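# Four arms lay a jointed cable runway on supports

## Task

Place the articulated cable runway so it rests on all three of its supports, sitting between each support's lugs, with one of its ends on the tallest support; then open the grippers and withdraw the arms, since the runway must stay in position without any robot holding it.

## Robot and tools

Setup: four identical i2rt Big YAM arms named arm1, arm2, arm3 and arm4. Each has six revolute joints, a two-finger gripper and a wrist camera (arm1_cam_wrist to arm4_cam_wrist). Two fixed room cameras, cam_high and cam_low, also watch the scene. With joints 1 and 6 at zero and the hand level and pointing forward, the wrist camera rides above the hand looking toward the fingertips. Reach is roughly 1.0 m measured from the joint 1 axis.

Frames: a single shared scene frame, origin on the floor, +z up. The hand point is the midpoint between the fingertips; the hand's z axis runs along the fingers and the fingers close along its y axis. Foot poses are not printed. In practice every command is in joint space, so the frame matters mainly for reading images.

execute_actions: argument actions is a list holding either zero or one action. One action is an object keyed by arm name; each arm gets a joints object of absolute targets (not offsets), any subset of: joint1_rad (-2.879 to 2.879, base yaw, positive is counter-clockwise viewed from above, zero unfolds the arm toward where its foot faces), joint2_rad (0 to 3.141, shoulder; zero has the upper arm pointing back roughly horizontal, increasing raises it and then brings it forward), joint3_rad (0 to 3.019, elbow; zero is fully folded, increasing opens it), joint4_rad (-1.692 to 1.57, hand pitch, positive tips fingers up), joint5_rad (-1.57 to 1.57, sideways hand swing, positive toward the arm's right), joint6_rad (-2.094 to 2.094, hand roll, positive clockwise viewed from behind the hand), gripper_m (0 to 0.093, fingertip gap in metres). Angles are radians. Done tolerances: ±0.045, ±0.14, ±0.09, ±0.055, ±0.03, ±0.035 rad and ±0.003 m. All listed motions start at once and may finish at different moments; joints move at differing speeds, so the hand can sweep a wide arc between postures. A value out of range or an unknown key rejects the whole call and nothing moves. The optional cameras list picks which images return (null, omitted or ["all"] gives every camera, [] gives none); the pictures line gives the image order. An empty actions list just reports state and images.

wait: seconds from 0 to 10; nothing new is commanded, the simulation continues, and it returns the same as an empty action.

zoom_image: camera name plus region [x0, y0, x1, y1] in pixels from the top-left corner, no larger than 504 by 504, on that camera's most recent full image.

finished_scene: pass the current scene number to end it irreversibly; the result tells whether the goal was met. Only call it once the runway lies freely in place and the arms have released and backed away.

Reading results: joint_positions gives current angles; joint_status tells how each commanded motion ended. off_target means it stopped short and may still be pushing. contact_stop or time_out means the joint abandoned its target and holds where it stopped, except that after time_out a joint may keep a target at most 0.375, 0.375, 0.113, 0.225, 0.075 and 0.3 rad (joints 1 to 6) from its position and keep pushing; on_its_own lists such joints and whatever this call did not command, where held at is the held target, not the actual angle. To relieve pushing, command the joint to its reported position. joint command not followed (often with a cause line) means a self- and inter-arm collision check blocked that arm's joint targets; its gripper target still runs, the blocked joints show not_followed, and the arm may retry those targets on later actions until they become acceptable. Empty calls never show this line. Joints omitted from an action may still be driving toward older targets. Tiny changes near the current angle may produce no motion. Joint torques are raw drive outputs in joint order, with per-arm offset, scale and noise, and are nonzero even in free air, so treat them as rough. A joint carrying a load sags slowly.

Heat: sustained load warms motors; a MOTOR HOT line appears at 85 °C, and at 100 °C the whole arm and its gripper go limp (OVER-TEMPERATURE FAULT) until cooled, dropping anything held. Affected keys then read limit_stop_at_motor_heat; resend targets afterwards. If a result reports a stop, later execute_actions, wait and finished_scene calls in the same reply are skipped.

Avoid: arms pressing hard against each other (ends the run) or hitting each other; the clearance check can react late and ignores fingers, gripper bodies and wrist cameras. The arm keeps pushing on contact and can push hard, so do not drive into the supports or table. Do not drop, slam or knock the runway or anything else off the work area or onto the floor. Arms do not coordinate: if one stalls, the rest continue, which matters when several share the long runway.

Each tool is called after "Request:" as name(argument=value, ...) on one line, values as JSON.

## Session

Request:
execute_actions(actions=[])

Scene clock: 0.00 s.
Joint torques (N m, as the arm reports them, + toward a larger angle): no reading
arm1.joint_positions: joint1_rad=+0.287 joint2_rad=+0.421 joint3_rad=+1.361 joint4_rad=-1.348 joint5_rad=+0.218 joint6_rad=-0.182 gripper_m=+0.094
arm1.joint_status: not commanded
arm1.hand: x=-0.9758 y=-0.1720 z=+1.5284 quat_wxyz=(-0.551, +0.198, -0.811, +0.030) (m; scene frame)
arm2.joint_positions: joint1_rad=+0.252 joint2_rad=+0.431 joint3_rad=+1.395 joint4_rad=-1.267 joint5_rad=+0.293 joint6_rad=+0.338 gripper_m=+0.094
arm2.joint_status: not commanded
arm2.hand: x=-0.2085 y=-0.5095 z=+1.5828 quat_wxyz=(-0.397, +0.443, -0.671, -0.444) (m; scene frame)
arm3.joint_positions: joint1_rad=+0.189 joint2_rad=+0.598 joint3_rad=+1.331 joint4_rad=-1.504 joint5_rad=-0.228 joint6_rad=-0.152 gripper_m=+0.094
arm3.joint_status: not commanded
arm3.hand: x=+0.2925 y=+0.1366 z=+1.5024 quat_wxyz=(-0.361, -0.439, -0.805, +0.168) (m; scene frame)
arm4.joint_positions: joint1_rad=+0.192 joint2_rad=+0.452 joint3_rad=+1.406 joint4_rad=-1.332 joint5_rad=+0.126 joint6_rad=-0.070 gripper_m=+0.094
arm4.joint_status: not commanded
arm4.hand: x=+0.9673 y=-0.1582 z=+1.6082 quat_wxyz=(+0.002, -0.819, -0.108, +0.563) (m; scene frame)
pictures: arm1_cam_wrist, arm2_cam_wrist, arm3_cam_wrist, arm4_cam_wrist, cam_high, cam_low
Images, in order (width x height): arm1_cam_wrist 616x616, arm2_cam_wrist 616x616, arm3_cam_wrist 616x616, arm4_cam_wrist 616x616, cam_high 504x504, cam_low 504x504.

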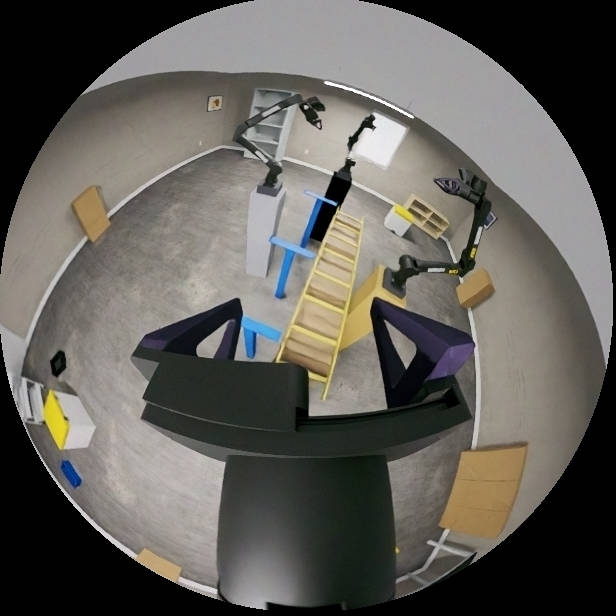

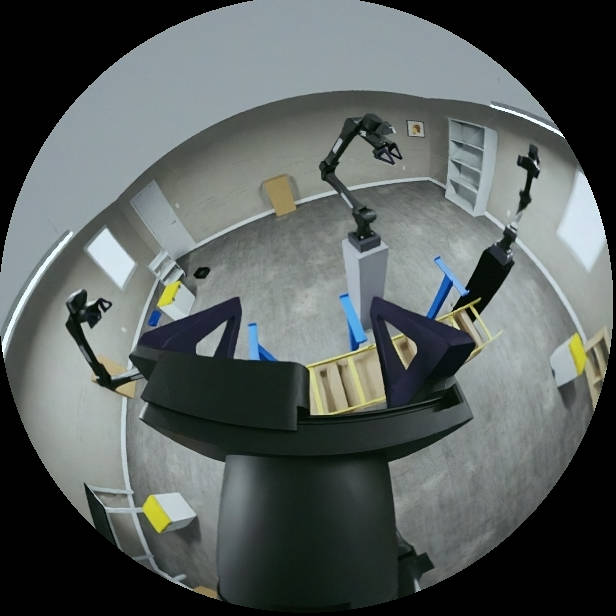

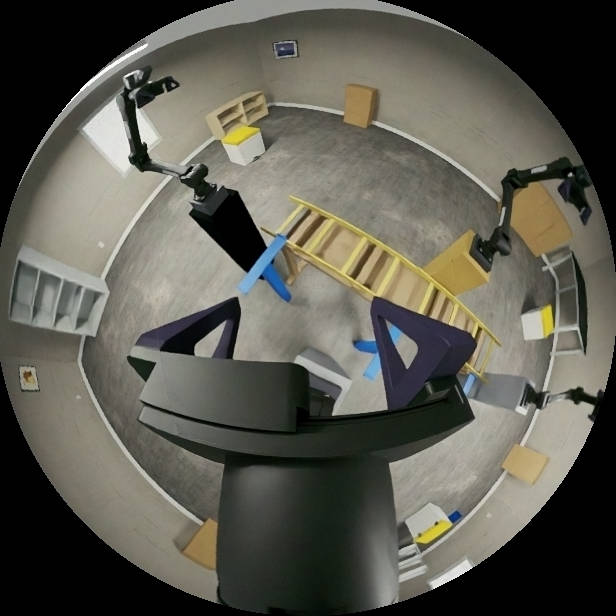

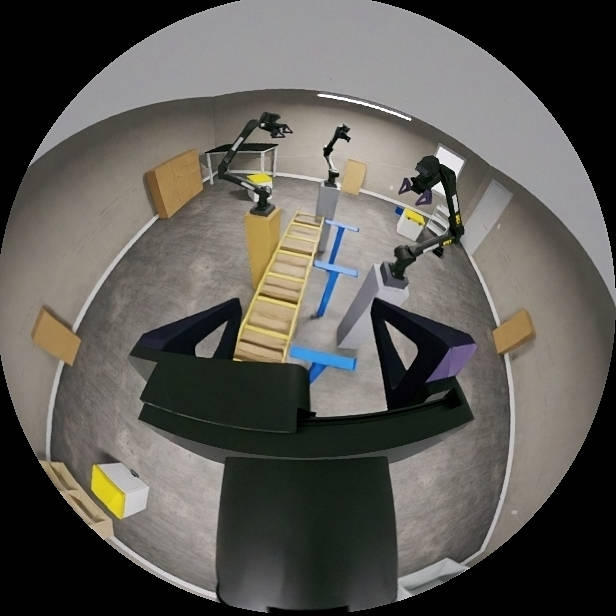

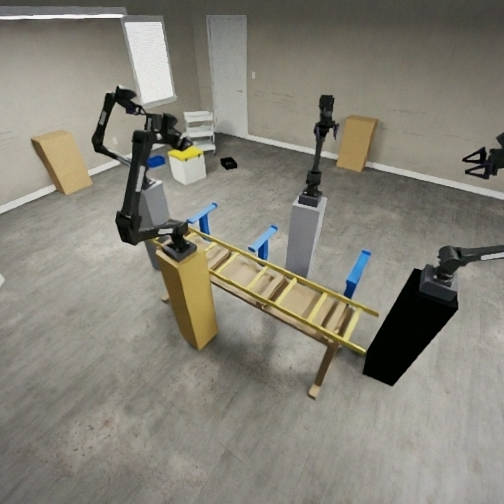

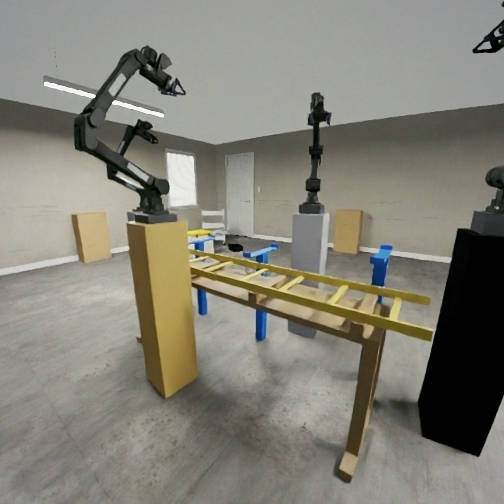

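Request:
zoom_image(camera="cam_high", region=[130, 170, 430, 400])

Request:
execute_actions(actions=[{"arm1":{"joints":{"joint1_rad":0,"joint2_rad":1.2,"joint3_rad":1.0,"joint4_rad":-1.37,"joint5_rad":0,"joint6_rad":0}},"arm2":{"joints":{"joint1_rad":0,"joint2_rad":1.0,"joint3_rad":1.0,"joint4_rad":-1.57,"joint5_rad":0,"joint6_rad":0}},"arm3":{"joints":{"joint1_rad":0,"joint2_rad":1.0,"joint3_rad":0.8,"joint4_rad":-1.37,"joint5_rad":0,"joint6_rad":0}},"arm4":{"joints":{"joint1_rad":0,"joint2_rad":1.4,"joint3_rad":1.2,"joint4_rad":-1.37,"joint5_rad":0,"joint6_rad":0}}}])

Region (130, 170, 430, 400) of cam_high's 504x504 image, scaled by 1.680, with more detail than that image has; it fills the top 386 rows of this view, and the rest is white.

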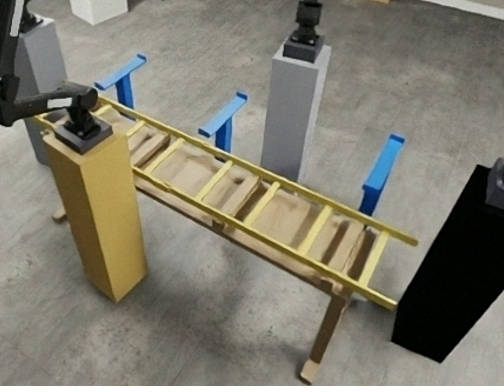

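Scene clock: 4.23 s.
Joint torques (N m, as the arm reports them, + toward a larger angle): arm1=[-0.73 -4.95  9.57  0.05 -0.01  0.19] | arm2=[-1.68 -7.26 10.08 -0.31 -0.11 -0.1 ] | arm3=[ 1.47 -7.31  8.2   0.42  0.24  0.11] | arm4=[ -1.86 -10.51   9.46   0.04  -0.14   0.17]
arm1.joint_positions: joint1_rad=+0.008 joint2_rad=+1.179 joint3_rad=+0.998 joint4_rad=-1.357 joint5_rad=+0.003 joint6_rad=-0.012 gripper_m=+0.094
arm1.joint_status: all done
arm1.hand: x=-0.8093 y=-0.1594 z=+1.1600 quat_wxyz=(-0.015, +0.081, -0.997, +0.009) (m; scene frame)
arm2.joint_positions: joint1_rad=+0.008 joint2_rad=+1.005 joint3_rad=+0.984 joint4_rad=-1.553 joint5_rad=+0.004 joint6_rad=+0.008 gripper_m=+0.094
arm2.joint_status: all done
arm2.hand: x=-0.2145 y=-0.4126 z=+1.2220 quat_wxyz=(+0.005, +0.673, -0.740, +0.001) (m; scene frame)
arm3.joint_positions: joint1_rad=+0.000 joint2_rad=+1.008 joint3_rad=+0.801 joint4_rad=-1.375 joint5_rad=-0.004 joint6_rad=-0.009 gripper_m=+0.094
arm3.joint_status: all done
arm3.hand: x=+0.2239 y=+0.0733 z=+1.1777 quat_wxyz=(+0.005, -0.655, -0.756, -0.006) (m; scene frame)
arm4.joint_positions: joint1_rad=+0.004 joint2_rad=+1.403 joint3_rad=+1.205 joint4_rad=-1.358 joint5_rad=+0.002 joint6_rad=-0.014 gripper_m=+0.094
arm4.joint_status: all done
arm4.hand: x=+0.7232 y=-0.1636 z=+1.2245 quat_wxyz=(+0.007, -0.999, -0.047, +0.008) (m; scene frame)
pictures: arm1_cam_wrist, arm2_cam_wrist, arm3_cam_wrist, arm4_cam_wrist, cam_high, cam_low
Images, in order (width x height): arm1_cam_wrist 616x616, arm2_cam_wrist 616x616, arm3_cam_wrist 616x616, arm4_cam_wrist 616x616, cam_high 504x504, cam_low 504x504.

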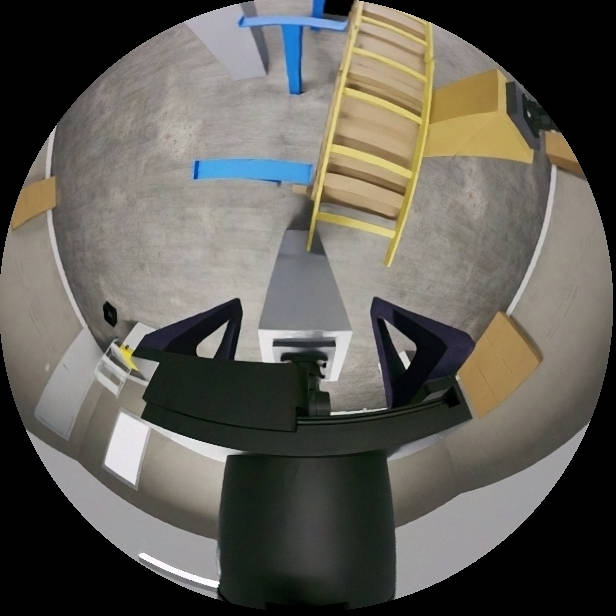

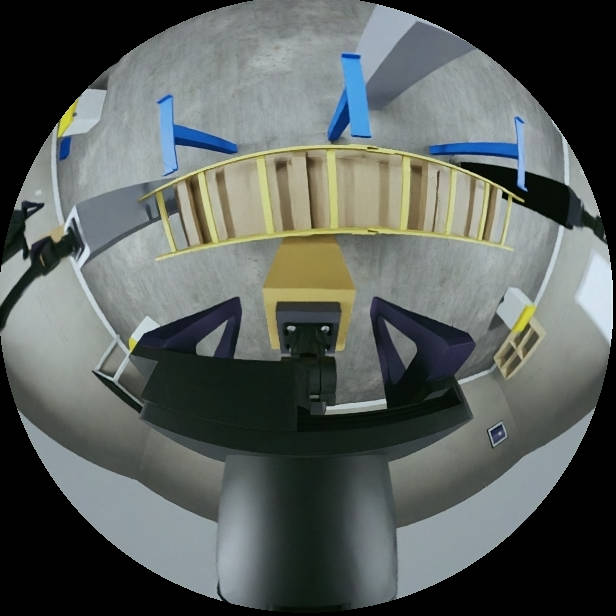

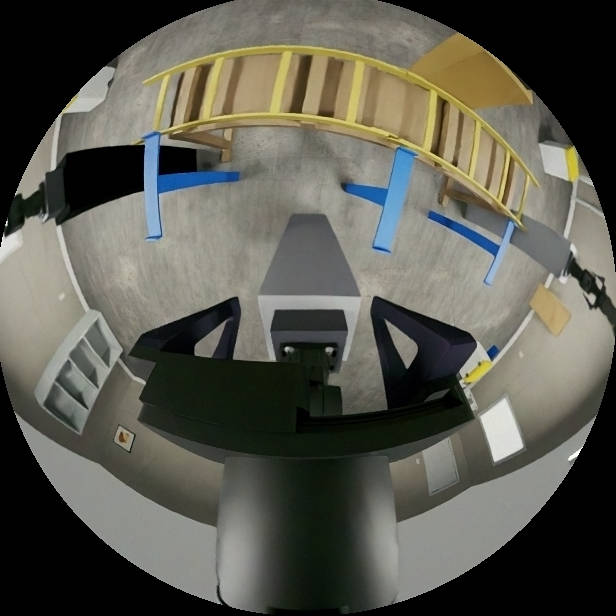

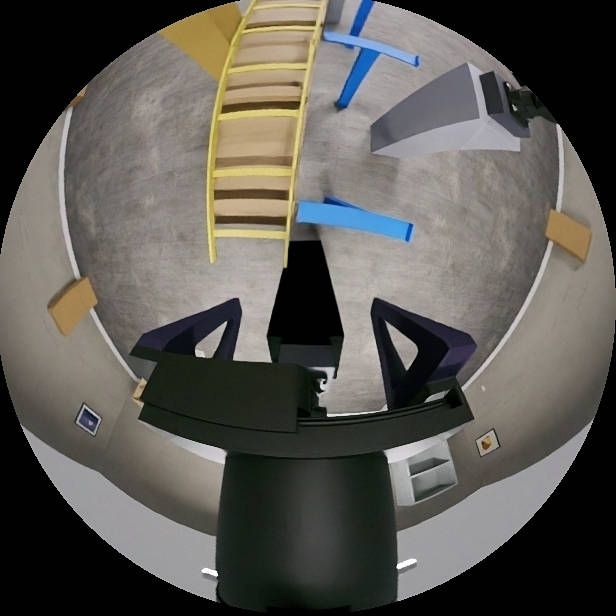

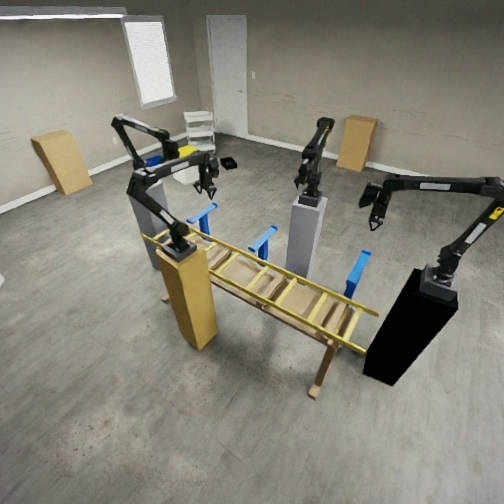

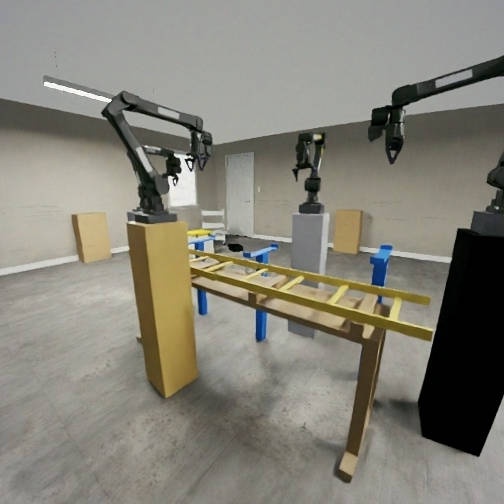

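Request:
execute_actions(actions=[{"arm1":{"joints":{"joint2_rad":1.8,"joint3_rad":1.6}},"arm2":{"joints":{"joint1_rad":0.6}},"arm3":{"joints":{"joint1_rad":0.6}},"arm4":{"joints":{"joint3_rad":0.7,"joint4_rad":-0.87}}}], cameras=["arm1_cam_wrist"])

Request:
execute_actions(actions=[{"arm1":{"joints":{"joint1_rad":-0.5}},"arm2":{"joints":{"joint1_rad":0.0,"joint2_rad":1.5,"joint4_rad":-1.07}},"arm3":{"joints":{"joint1_rad":0.0,"joint2_rad":1.7,"joint3_rad":1.2,"joint4_rad":-1.07}},"arm4":{"joints":{"joint1_rad":0.4}}}])

Scene clock: 9.30 s.
Joint torques (N m, as the arm reports them, + toward a larger angle): arm1=[ -0.68 -16.33  13.63   0.48  -0.03   0.16] | arm2=[-0.1  -7.17 10.05 -0.51 -0.01 -0.07] | arm3=[ 1.56 -7.32  8.24  0.42  0.18  0.1 ] | arm4=[-1.67 -7.48  7.23  0.98 -0.13  0.16]
arm1.joint_positions: joint1_rad=+0.008 joint2_rad=+1.781 joint3_rad=+1.542 joint4_rad=-1.367 joint5_rad=+0.003 joint6_rad=-0.012 gripper_m=+0.094
arm1.joint_status: all done
arm1.hand: x=-0.6058 y=-0.1293 z=+1.1178 quat_wxyz=(+0.019, +0.081, -0.996, +0.011) (m; scene frame)
arm2.joint_positions: joint1_rad=+0.595 joint2_rad=+1.005 joint3_rad=+0.984 joint4_rad=-1.553 joint5_rad=+0.002 joint6_rad=+0.007 gripper_m=+0.094
arm2.joint_status: all done
arm2.hand: x=-0.3605 y=-0.4428 z=+1.2236 quat_wxyz=(+0.005, +0.859, -0.513, -0.001) (m; scene frame)
arm3.joint_positions: joint1_rad=+0.599 joint2_rad=+1.008 joint3_rad=+0.801 joint4_rad=-1.375 joint5_rad=-0.002 joint6_rad=-0.008 gripper_m=+0.094
arm3.joint_status: all done
arm3.hand: x=+0.3565 y=+0.1348 z=+1.1776 quat_wxyz=(+0.007, -0.403, -0.915, -0.004) (m; scene frame)
arm4.joint_positions: joint1_rad=+0.004 joint2_rad=+1.396 joint3_rad=+0.707 joint4_rad=-0.884 joint5_rad=+0.002 joint6_rad=-0.014 gripper_m=+0.094
arm4.joint_status: all done
arm4.hand: x=+0.8089 y=-0.1546 z=+1.0567 quat_wxyz=(+0.008, -0.999, -0.046, +0.000) (m; scene frame)
pictures: arm1_cam_wrist
Images, in order (width x height): arm1_cam_wrist 616x616.

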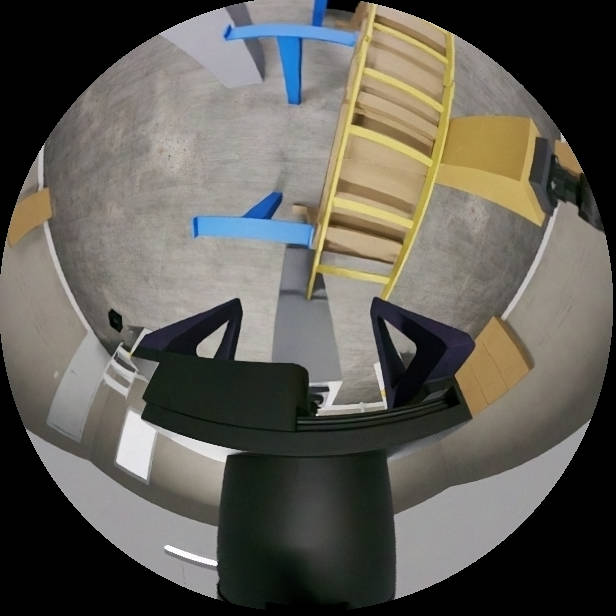

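Scene clock: 10.83 s.
Joint torques (N m, as the arm reports them, + toward a larger angle): arm1=[  0.07 -15.91  13.2    0.23  -0.03   0.22] | arm2=[ -0.94 -13.74   8.59   0.98  -0.02  -0.08] | arm3=[  1.53 -19.19   8.85   0.38   0.16   0.1 ] | arm4=[-1.47 -7.48  7.22  0.95 -0.04  0.15]
arm1.joint_positions: joint1_rad=-0.505 joint2_rad=+1.781 joint3_rad=+1.545 joint4_rad=-1.367 joint5_rad=+0.001 joint6_rad=-0.010 gripper_m=+0.094
arm1.joint_status: all done
arm1.hand: x=-0.6339 y=-0.3967 z=+1.1234 quat_wxyz=(+0.015, -0.176, -0.984, +0.006) (m; scene frame)
arm2.joint_positions: joint1_rad=-0.005 joint2_rad=+1.501 joint3_rad=+0.984 joint4_rad=-1.087 joint5_rad=+0.001 joint6_rad=+0.006 gripper_m=+0.094
arm2.joint_status: all done
arm2.hand: x=-0.2006 y=-0.2844 z=+1.0672 quat_wxyz=(+0.017, +0.669, -0.743, +0.010) (m; scene frame)
arm3.joint_positions: joint1_rad=-0.004 joint2_rad=+1.703 joint3_rad=+1.180 joint4_rad=-1.074 joint5_rad=-0.001 joint6_rad=-0.007 gripper_m=+0.094
arm3.joint_status: all done
arm3.hand: x=+0.2500 y=-0.1397 z=+1.0742 quat_wxyz=(+0.012, -0.657, -0.754, -0.010) (m; scene frame)
arm4.joint_positions: joint1_rad=+0.402 joint2_rad=+1.396 joint3_rad=+0.707 joint4_rad=-0.882 joint5_rad=+0.000 joint6_rad=-0.012 gripper_m=+0.094
arm4.joint_status: all done
arm4.hand: x=+0.8428 y=-0.2758 z=+1.0550 quat_wxyz=(+0.007, -0.970, -0.242, +0.000) (m; scene frame)
pictures: arm1_cam_wrist, arm2_cam_wrist, arm3_cam_wrist, arm4_cam_wrist, cam_high, cam_low
Images, in order (width x height): arm1_cam_wrist 616x616, arm2_cam_wrist 616x616, arm3_cam_wrist 616x616, arm4_cam_wrist 616x616, cam_high 504x504, cam_low 504x504.

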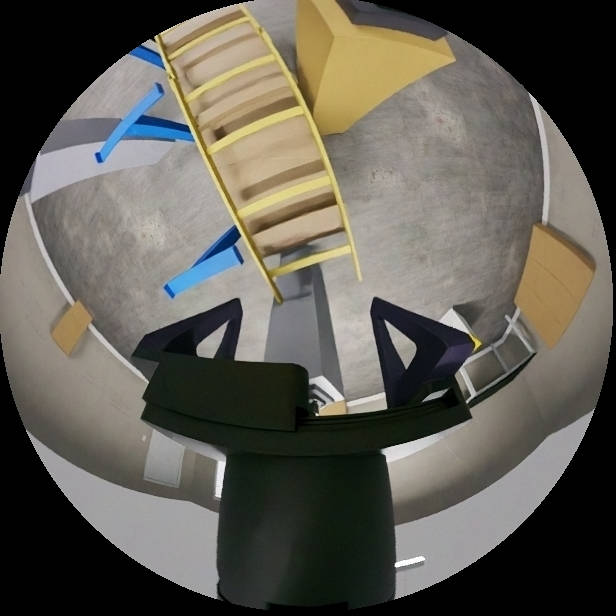

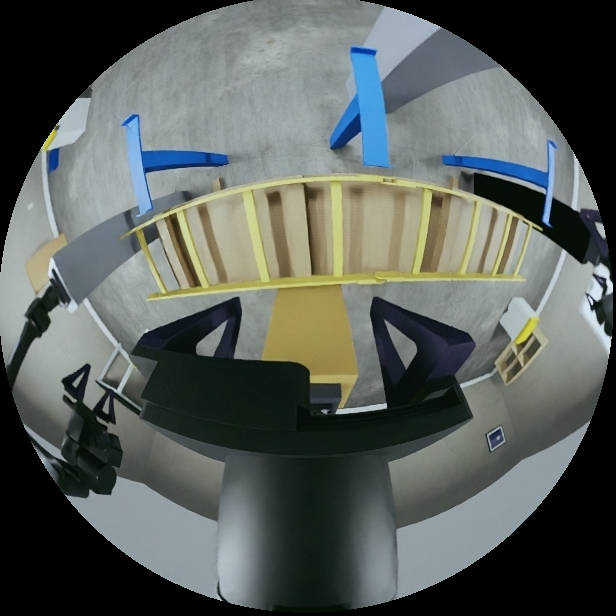

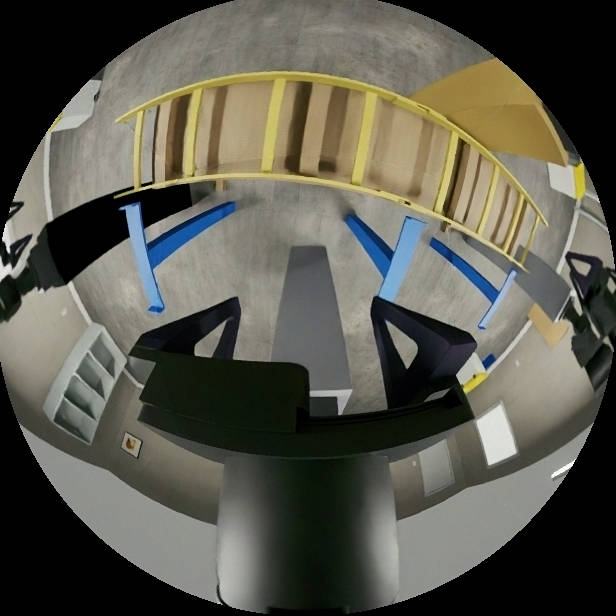

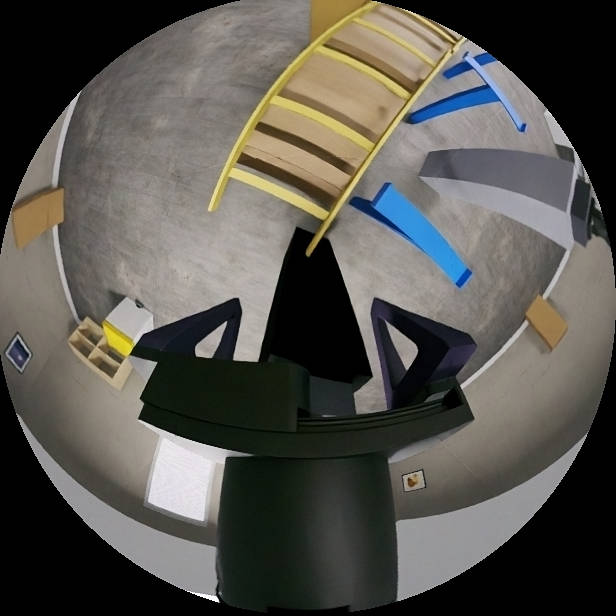

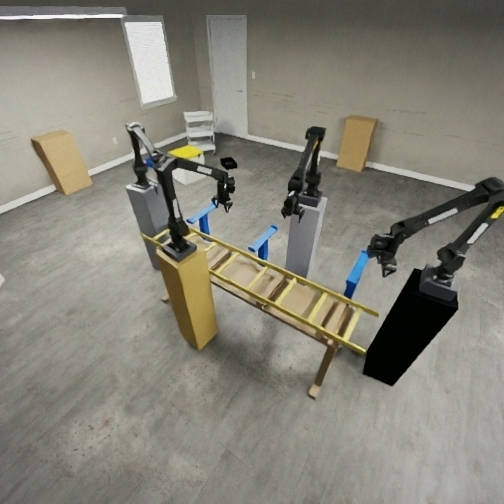

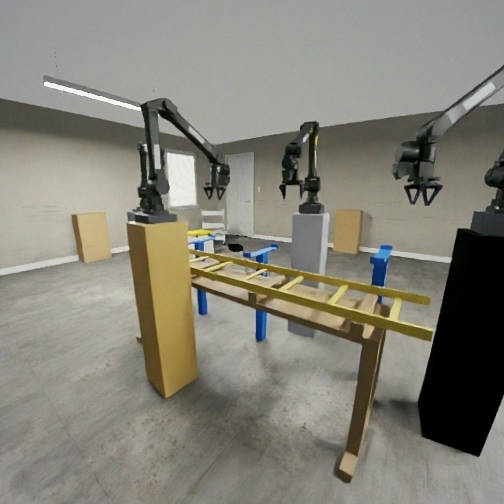

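Request:
execute_actions(actions=[{"arm1":{"joints":{"joint1_rad":-0.379,"joint2_rad":1.921,"joint3_rad":0.832,"joint4_rad":-0.482,"joint6_rad":-1.81}},"arm2":{"joints":{"joint1_rad":-0.219,"joint2_rad":1.982,"joint3_rad":0.828,"joint4_rad":-0.417,"joint6_rad":-0.317}},"arm3":{"joints":{"joint1_rad":0.039,"joint2_rad":2.409,"joint3_rad":1.668,"joint4_rad":-0.83,"joint6_rad":0.174}},"arm4":{"joints":{"joint1_rad":0.32,"joint2_rad":2.152,"joint3_rad":1.004,"joint4_rad":-0.423,"joint6_rad":1.974}}}])

Scene clock: 22.53 s.
Joint torques (N m, as the arm reports them, + toward a larger angle): arm1=[ -1.29 -12.37   3.88   0.65  -0.03  -0.12] | arm2=[ -0.2  -16.2    3.81   0.85  -0.04  -0.11] | arm3=[  1.23 -28.41   8.08   0.36   0.17   0.11] | arm4=[ -1.37 -16.18   4.31   0.8    0.03   0.18]
arm1.joint_positions: joint1_rad=-0.368 joint2_rad=+1.910 joint3_rad=+0.839 joint4_rad=-0.495 joint5_rad=+0.001 joint6_rad=-1.797 gripper_m=+0.094
arm1.joint_status: all done
arm1.hand: x=-0.7441 y=-0.3013 z=+0.8541 quat_wxyz=(+0.005, +0.707, -0.707, +0.008) (m; scene frame)
arm2.joint_positions: joint1_rad=-0.229 joint2_rad=+1.976 joint3_rad=+0.824 joint4_rad=-0.435 joint5_rad=+0.001 joint6_rad=-0.309 gripper_m=+0.094
arm2.joint_status: all done
arm2.hand: x=-0.1187 y=-0.3063 z=+0.8447 quat_wxyz=(+0.012, +0.702, -0.712, +0.003) (m; scene frame)
arm3.joint_positions: joint1_rad=+0.041 joint2_rad=+2.420 joint3_rad=+1.639 joint4_rad=-0.835 joint5_rad=-0.001 joint6_rad=+0.165 gripper_m=+0.094
arm3.joint_status: all done
arm3.hand: x=+0.2957 y=-0.2808 z=+0.8283 quat_wxyz=(+0.021, -0.703, -0.711, -0.014) (m; scene frame)
arm4.joint_positions: joint1_rad=+0.318 joint2_rad=+2.157 joint3_rad=+1.002 joint4_rad=-0.435 joint5_rad=+0.000 joint6_rad=+1.960 gripper_m=+0.094
arm4.joint_status: all done
arm4.hand: x=+0.7206 y=-0.2946 z=+0.8417 quat_wxyz=(+0.013, -0.709, +0.706, +0.002) (m; scene frame)
pictures: arm1_cam_wrist, arm2_cam_wrist, arm3_cam_wrist, arm4_cam_wrist, cam_high, cam_low
Images, in order (width x height): arm1_cam_wrist 616x616, arm2_cam_wrist 616x616, arm3_cam_wrist 616x616, arm4_cam_wrist 616x616, cam_high 504x504, cam_low 504x504.

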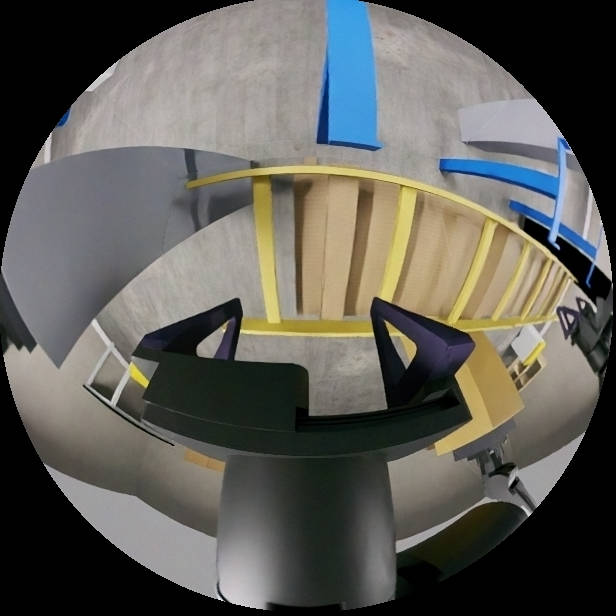

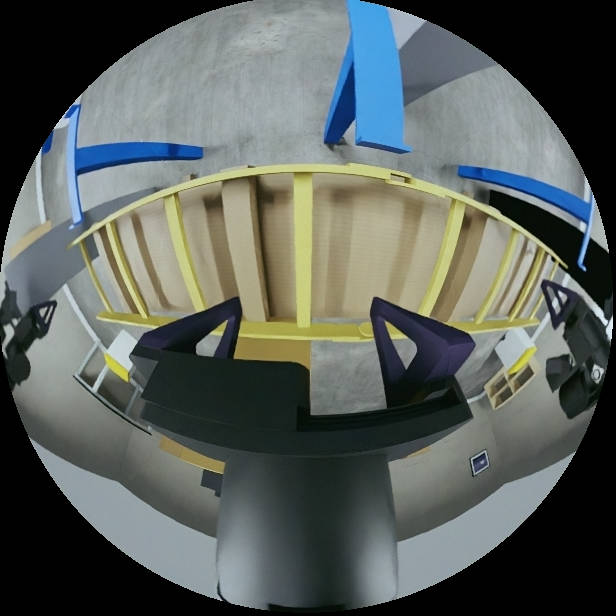

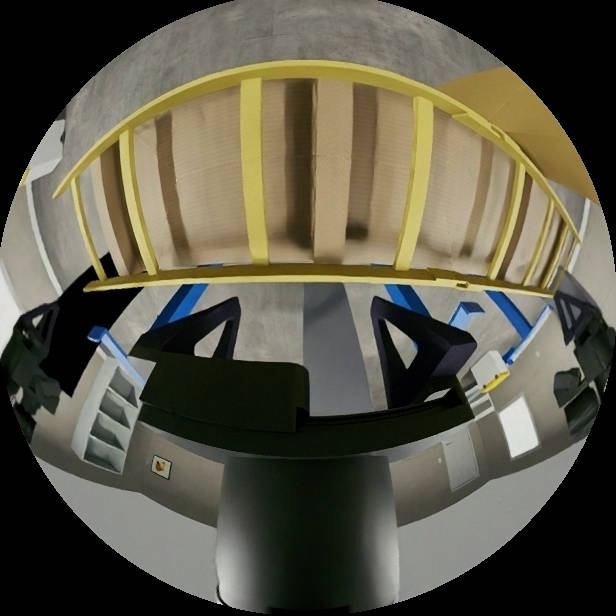

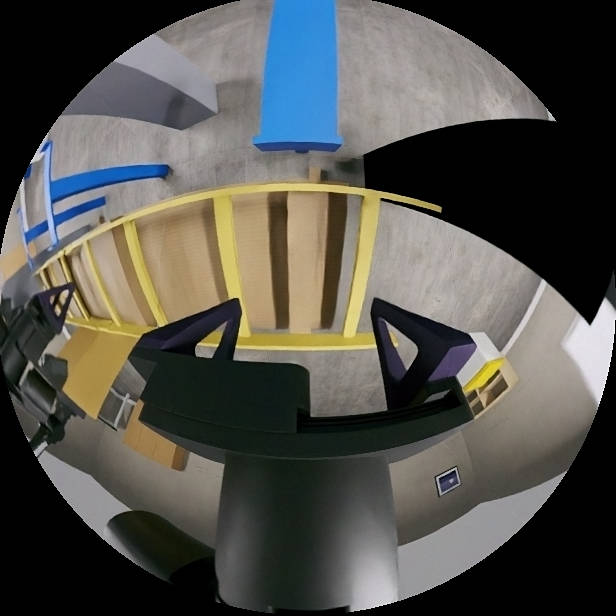

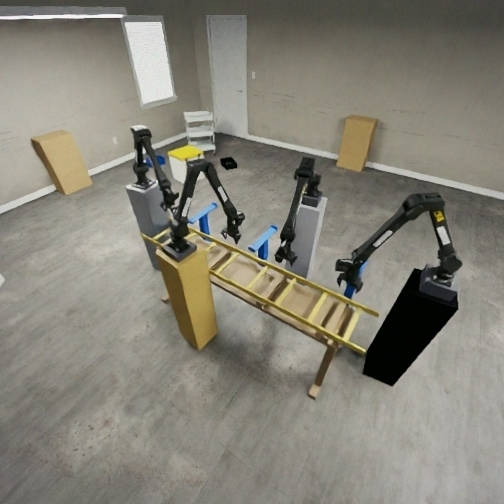

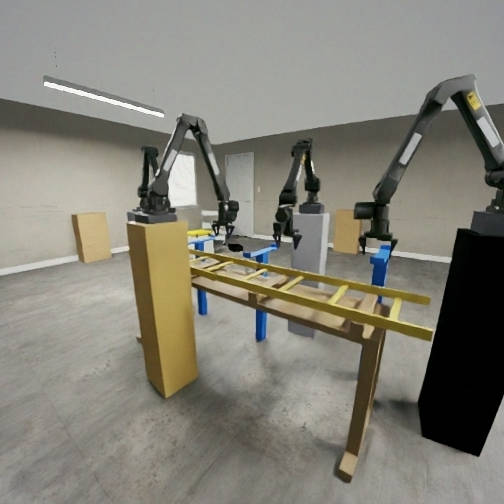

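Request:
execute_actions(actions=[{"arm1":{"joints":{"joint1_rad":-0.562,"joint2_rad":2.28,"joint3_rad":0.79,"joint4_rad":-0.07,"joint6_rad":-1.994}},"arm2":{"joints":{"joint1_rad":0.443,"joint2_rad":2.337,"joint3_rad":0.774,"joint4_rad":0.005,"joint6_rad":0.345}},"arm3":{"joints":{"joint1_rad":-0.215,"joint2_rad":2.685,"joint3_rad":1.87,"joint4_rad":-0.705,"joint6_rad":-0.08}},"arm4":{"joints":{"joint1_rad":0.603,"joint4_rad":-0.3,"joint6_rad":-0.885}}}], cameras=[])

Request:
execute_actions(actions=[{"arm4":{"joints":{"joint2_rad":2.469,"joint3_rad":0.986,"joint4_rad":-0.078}}}])

Scene clock: 32.43 s.
Joint torques (N m, as the arm reports them, + toward a larger angle): arm1=[  0.58 -13.02   1.07   0.83  -0.04  -0.13] | arm2=[ -0.14 -15.53  -0.22   1.16   0.07   0.02] | arm3=[  1.23 -28.9    6.29   0.49   0.08  -0.06] | arm4=[ -1.59 -16.43   4.61   1.15  -0.07  -0.14]
arm1.joint_positions: joint1_rad=-0.574 joint2_rad=+2.271 joint3_rad=+0.789 joint4_rad=-0.083 joint5_rad=+0.001 joint6_rad=-1.981 gripper_m=+0.094
arm1.joint_status: all done
arm1.hand: x=-0.8099 y=-0.3625 z=+0.7214 quat_wxyz=(+0.006, +0.699, -0.715, +0.008) (m; scene frame)
arm2.joint_positions: joint1_rad=+0.445 joint2_rad=+2.334 joint3_rad=+0.776 joint4_rad=-0.013 joint5_rad=+0.001 joint6_rad=+0.337 gripper_m=+0.094
arm2.joint_status: all done
arm2.hand: x=-0.3581 y=-0.3542 z=+0.7198 quat_wxyz=(+0.005, +0.712, -0.702, -0.001) (m; scene frame)
arm3.joint_positions: joint1_rad=-0.213 joint2_rad=+2.682 joint3_rad=+1.861 joint4_rad=-0.709 joint5_rad=+0.001 joint6_rad=-0.071 gripper_m=+0.094
arm3.joint_status: all done
arm3.hand: x=+0.1367 y=-0.3386 z=+0.7261 quat_wxyz=(-0.011, -0.710, -0.704, +0.016) (m; scene frame)
arm4.joint_positions: joint1_rad=+0.603 joint2_rad=+2.157 joint3_rad=+1.002 joint4_rad=-0.312 joint5_rad=-0.002 joint6_rad=-0.871 gripper_m=+0.094
arm4.joint_status: all done
arm4.hand: x=+0.7607 y=-0.4209 z=+0.8412 quat_wxyz=(+0.010, -0.713, -0.699, +0.048) (m; scene frame)
pictures: none
No camera images: the call's "cameras" was empty. Leave "cameras" out to get every camera's image.

Scene clock: 33.77 s.
Joint torques (N m, as the arm reports them, + toward a larger angle): arm1=[  1.39 -13.76   1.04   0.89  -0.04  -0.14] | arm2=[ -0.64 -16.26  -0.16   1.14   0.07   0.05] | arm3=[  1.23 -29.     6.35   0.49   0.08  -0.06] | arm4=[ -1.51 -15.54   1.76   0.89  -0.08  -0.14]
arm1.joint_positions: joint1_rad=-0.574 joint2_rad=+2.271 joint3_rad=+0.789 joint4_rad=-0.083 joint5_rad=+0.001 joint6_rad=-1.981 gripper_m=+0.094
arm1.joint_status: not commanded
arm1.hand: x=-0.8099 y=-0.3625 z=+0.7214 quat_wxyz=(+0.006, +0.699, -0.715, +0.008) (m; scene frame)
arm2.joint_positions: joint1_rad=+0.445 joint2_rad=+2.334 joint3_rad=+0.776 joint4_rad=-0.013 joint5_rad=+0.001 joint6_rad=+0.337 gripper_m=+0.094
arm2.joint_status: not commanded
arm2.hand: x=-0.3581 y=-0.3542 z=+0.7198 quat_wxyz=(+0.005, +0.712, -0.702, -0.001) (m; scene frame)
arm3.joint_positions: joint1_rad=-0.213 joint2_rad=+2.682 joint3_rad=+1.861 joint4_rad=-0.709 joint5_rad=+0.001 joint6_rad=-0.071 gripper_m=+0.094
arm3.joint_status: not commanded
arm3.hand: x=+0.1367 y=-0.3386 z=+0.7261 quat_wxyz=(-0.011, -0.710, -0.704, +0.016) (m; scene frame)
arm4.joint_positions: joint1_rad=+0.603 joint2_rad=+2.472 joint3_rad=+0.978 joint4_rad=-0.090 joint5_rad=-0.002 joint6_rad=-0.872 gripper_m=+0.094
arm4.joint_status: all done
arm4.hand: x=+0.8228 y=-0.3688 z=+0.7130 quat_wxyz=(+0.004, -0.714, -0.700, -0.010) (m; scene frame)
pictures: arm1_cam_wrist, arm2_cam_wrist, arm3_cam_wrist, arm4_cam_wrist, cam_high, cam_low
Images, in order (width x height): arm1_cam_wrist 616x616, arm2_cam_wrist 616x616, arm3_cam_wrist 616x616, arm4_cam_wrist 616x616, cam_high 504x504, cam_low 504x504.

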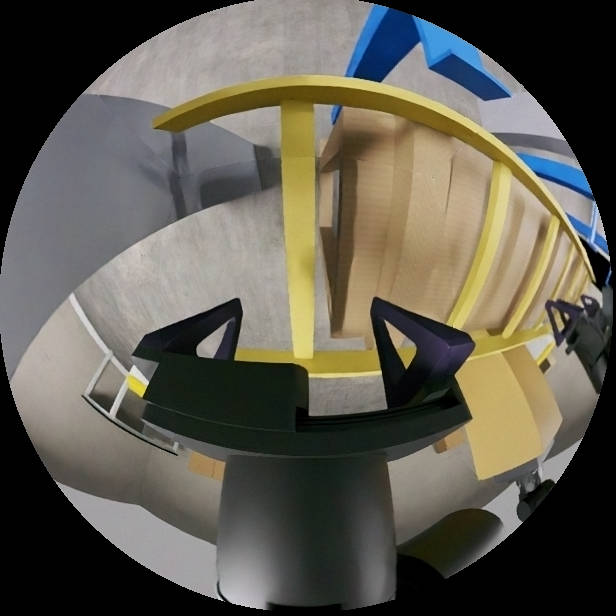

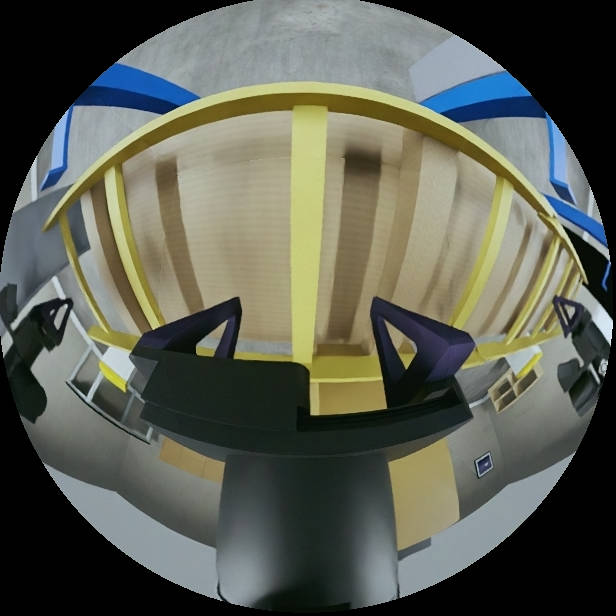

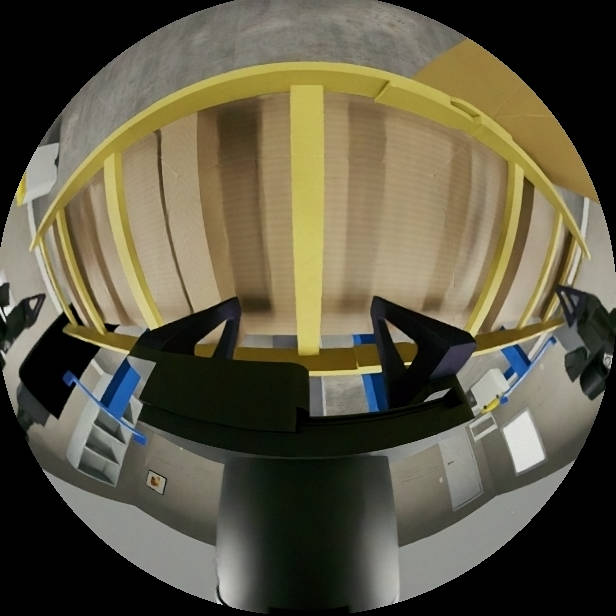

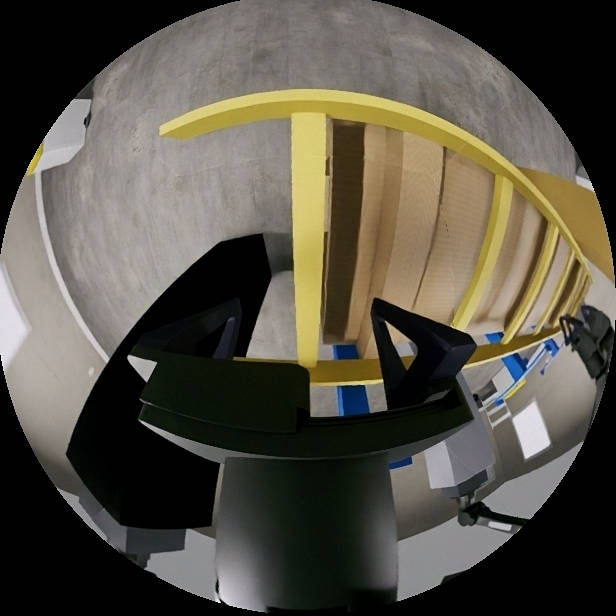

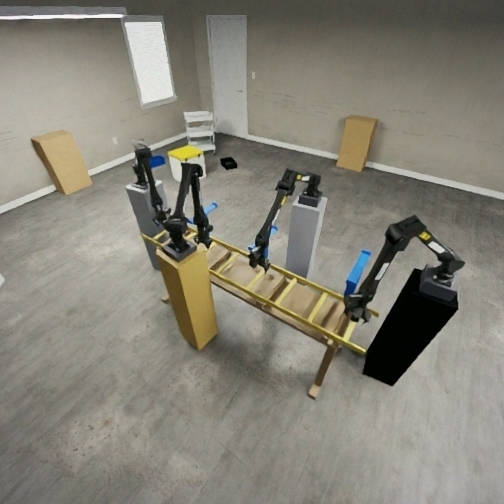

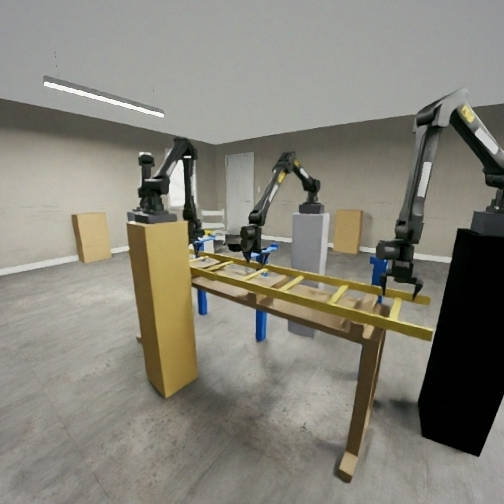

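Request:
execute_actions(actions=[{"arm1":{"joints":{"joint2_rad":2.52,"joint3_rad":0.89,"joint4_rad":0.06}},"arm2":{"joints":{"joint2_rad":2.574,"joint3_rad":0.9,"joint4_rad":0.125}},"arm3":{"joints":{"joint2_rad":2.872,"joint3_rad":1.995,"joint4_rad":-0.68}},"arm4":{"joints":{"joint2_rad":2.675,"joint3_rad":1.11,"joint4_rad":0.01}}}])

Request:
zoom_image(camera="cam_low", region=[190, 220, 450, 360])

Scene clock: 36.97 s.
Joint torques (N m, as the arm reports them, + toward a larger angle): arm1=[ 0.87 -6.89 -0.13  0.77 -0.15 -0.06] | arm2=[ -0.78 -17.26  -0.67   0.89   0.06  -0.02] | arm3=[  1.24 -28.15   6.22   0.53   0.08  -0.06] | arm4=[ -1.45 -16.26   0.35   0.58  -0.04  -0.13]
arm1.joint_positions: joint1_rad=-0.570 joint2_rad=+2.425 joint3_rad=+0.903 joint4_rad=+0.054 joint5_rad=+0.003 joint6_rad=-1.985 gripper_m=+0.094
arm1.joint_status: all done
arm1.hand: x=-0.7709 y=-0.3804 z=+0.6736 quat_wxyz=(-0.010, +0.701, -0.711, +0.054) (m; scene frame)
arm2.joint_positions: joint1_rad=+0.445 joint2_rad=+2.573 joint3_rad=+0.897 joint4_rad=+0.115 joint5_rad=+0.001 joint6_rad=+0.337 gripper_m=+0.094
arm2.joint_status: all done
arm2.hand: x=-0.3596 y=-0.3525 z=+0.6419 quat_wxyz=(+0.003, +0.712, -0.702, -0.006) (m; scene frame)
arm3.joint_positions: joint1_rad=-0.213 joint2_rad=+2.863 joint3_rad=+1.980 joint4_rad=-0.687 joint5_rad=+0.001 joint6_rad=-0.071 gripper_m=+0.094
arm3.joint_status: all done
arm3.hand: x=+0.1376 y=-0.3236 z=+0.6418 quat_wxyz=(+0.003, -0.710, -0.704, +0.000) (m; scene frame)
arm4.joint_positions: joint1_rad=+0.603 joint2_rad=+2.672 joint3_rad=+1.112 joint4_rad=+0.008 joint5_rad=-0.002 joint6_rad=-0.871 gripper_m=+0.094
arm4.joint_status: all done
arm4.hand: x=+0.8132 y=-0.3756 z=+0.6409 quat_wxyz=(+0.005, -0.714, -0.700, +0.006) (m; scene frame)
pictures: arm1_cam_wrist, arm2_cam_wrist, arm3_cam_wrist, arm4_cam_wrist, cam_high, cam_low
Images, in order (width x height): arm1_cam_wrist 616x616, arm2_cam_wrist 616x616, arm3_cam_wrist 616x616, arm4_cam_wrist 616x616, cam_high 504x504, cam_low 504x504.

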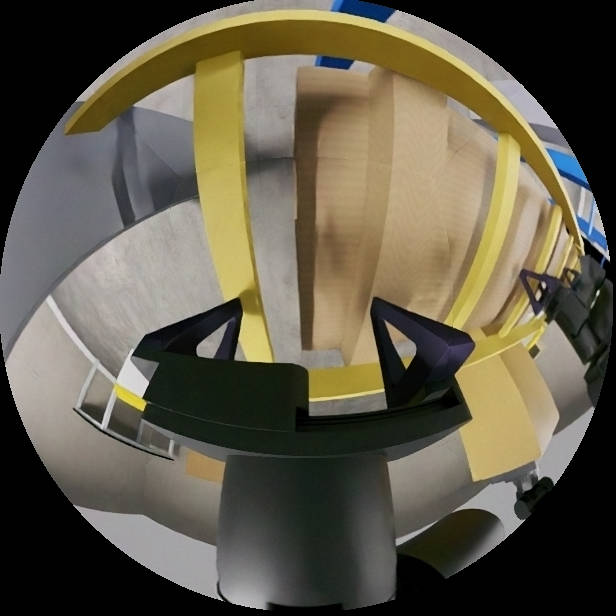

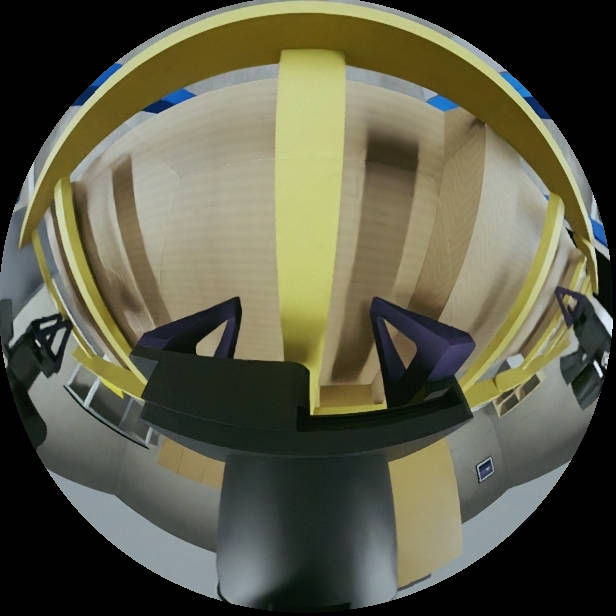

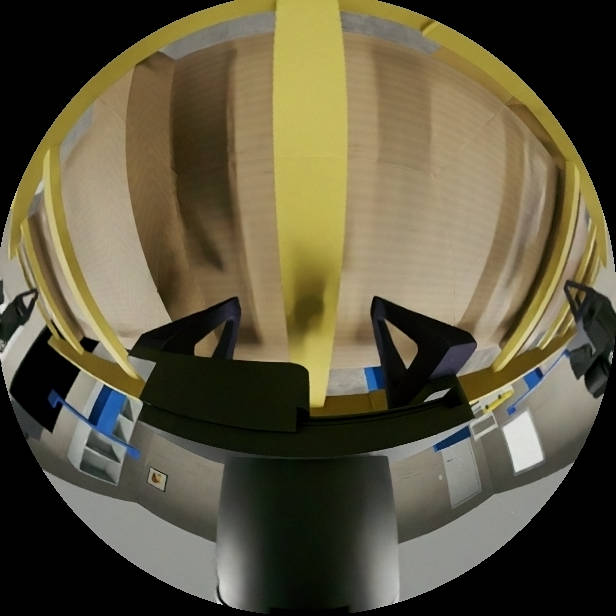

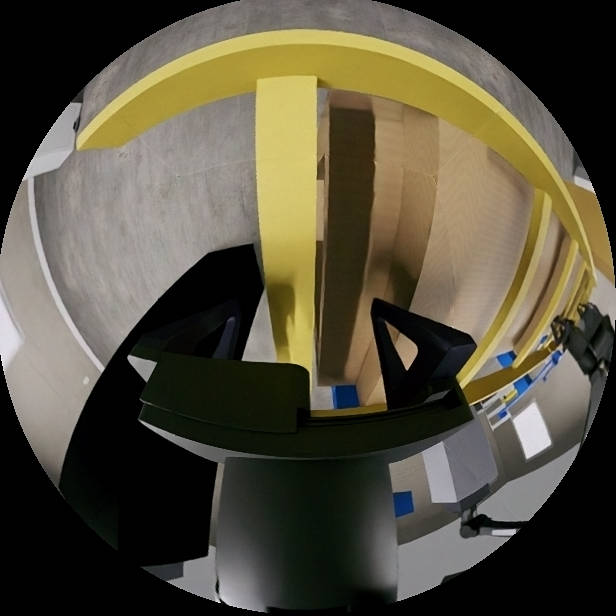

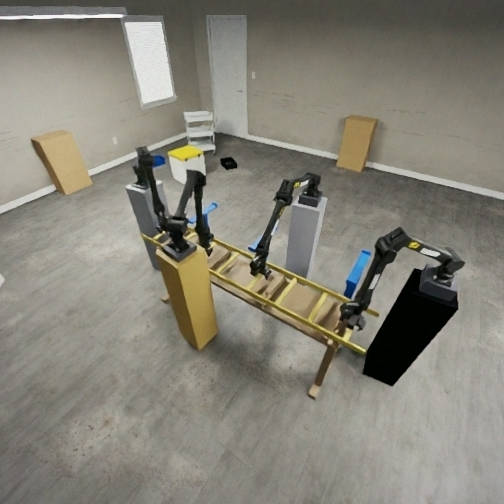

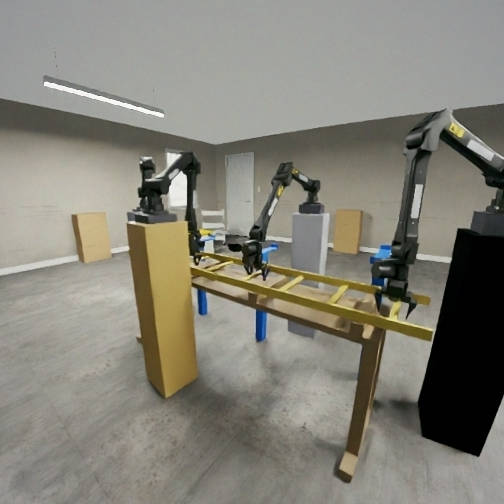

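Region (190, 220, 450, 360) of cam_low's 504x504 image, scaled by 1.938, with more detail than that image has; it fills the top 271 rows of this view, and the rest is white.

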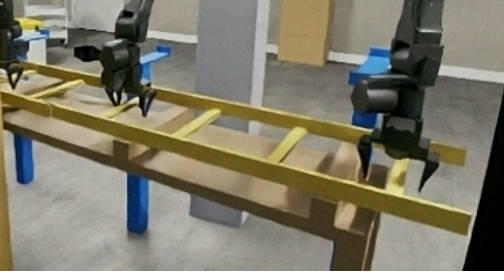

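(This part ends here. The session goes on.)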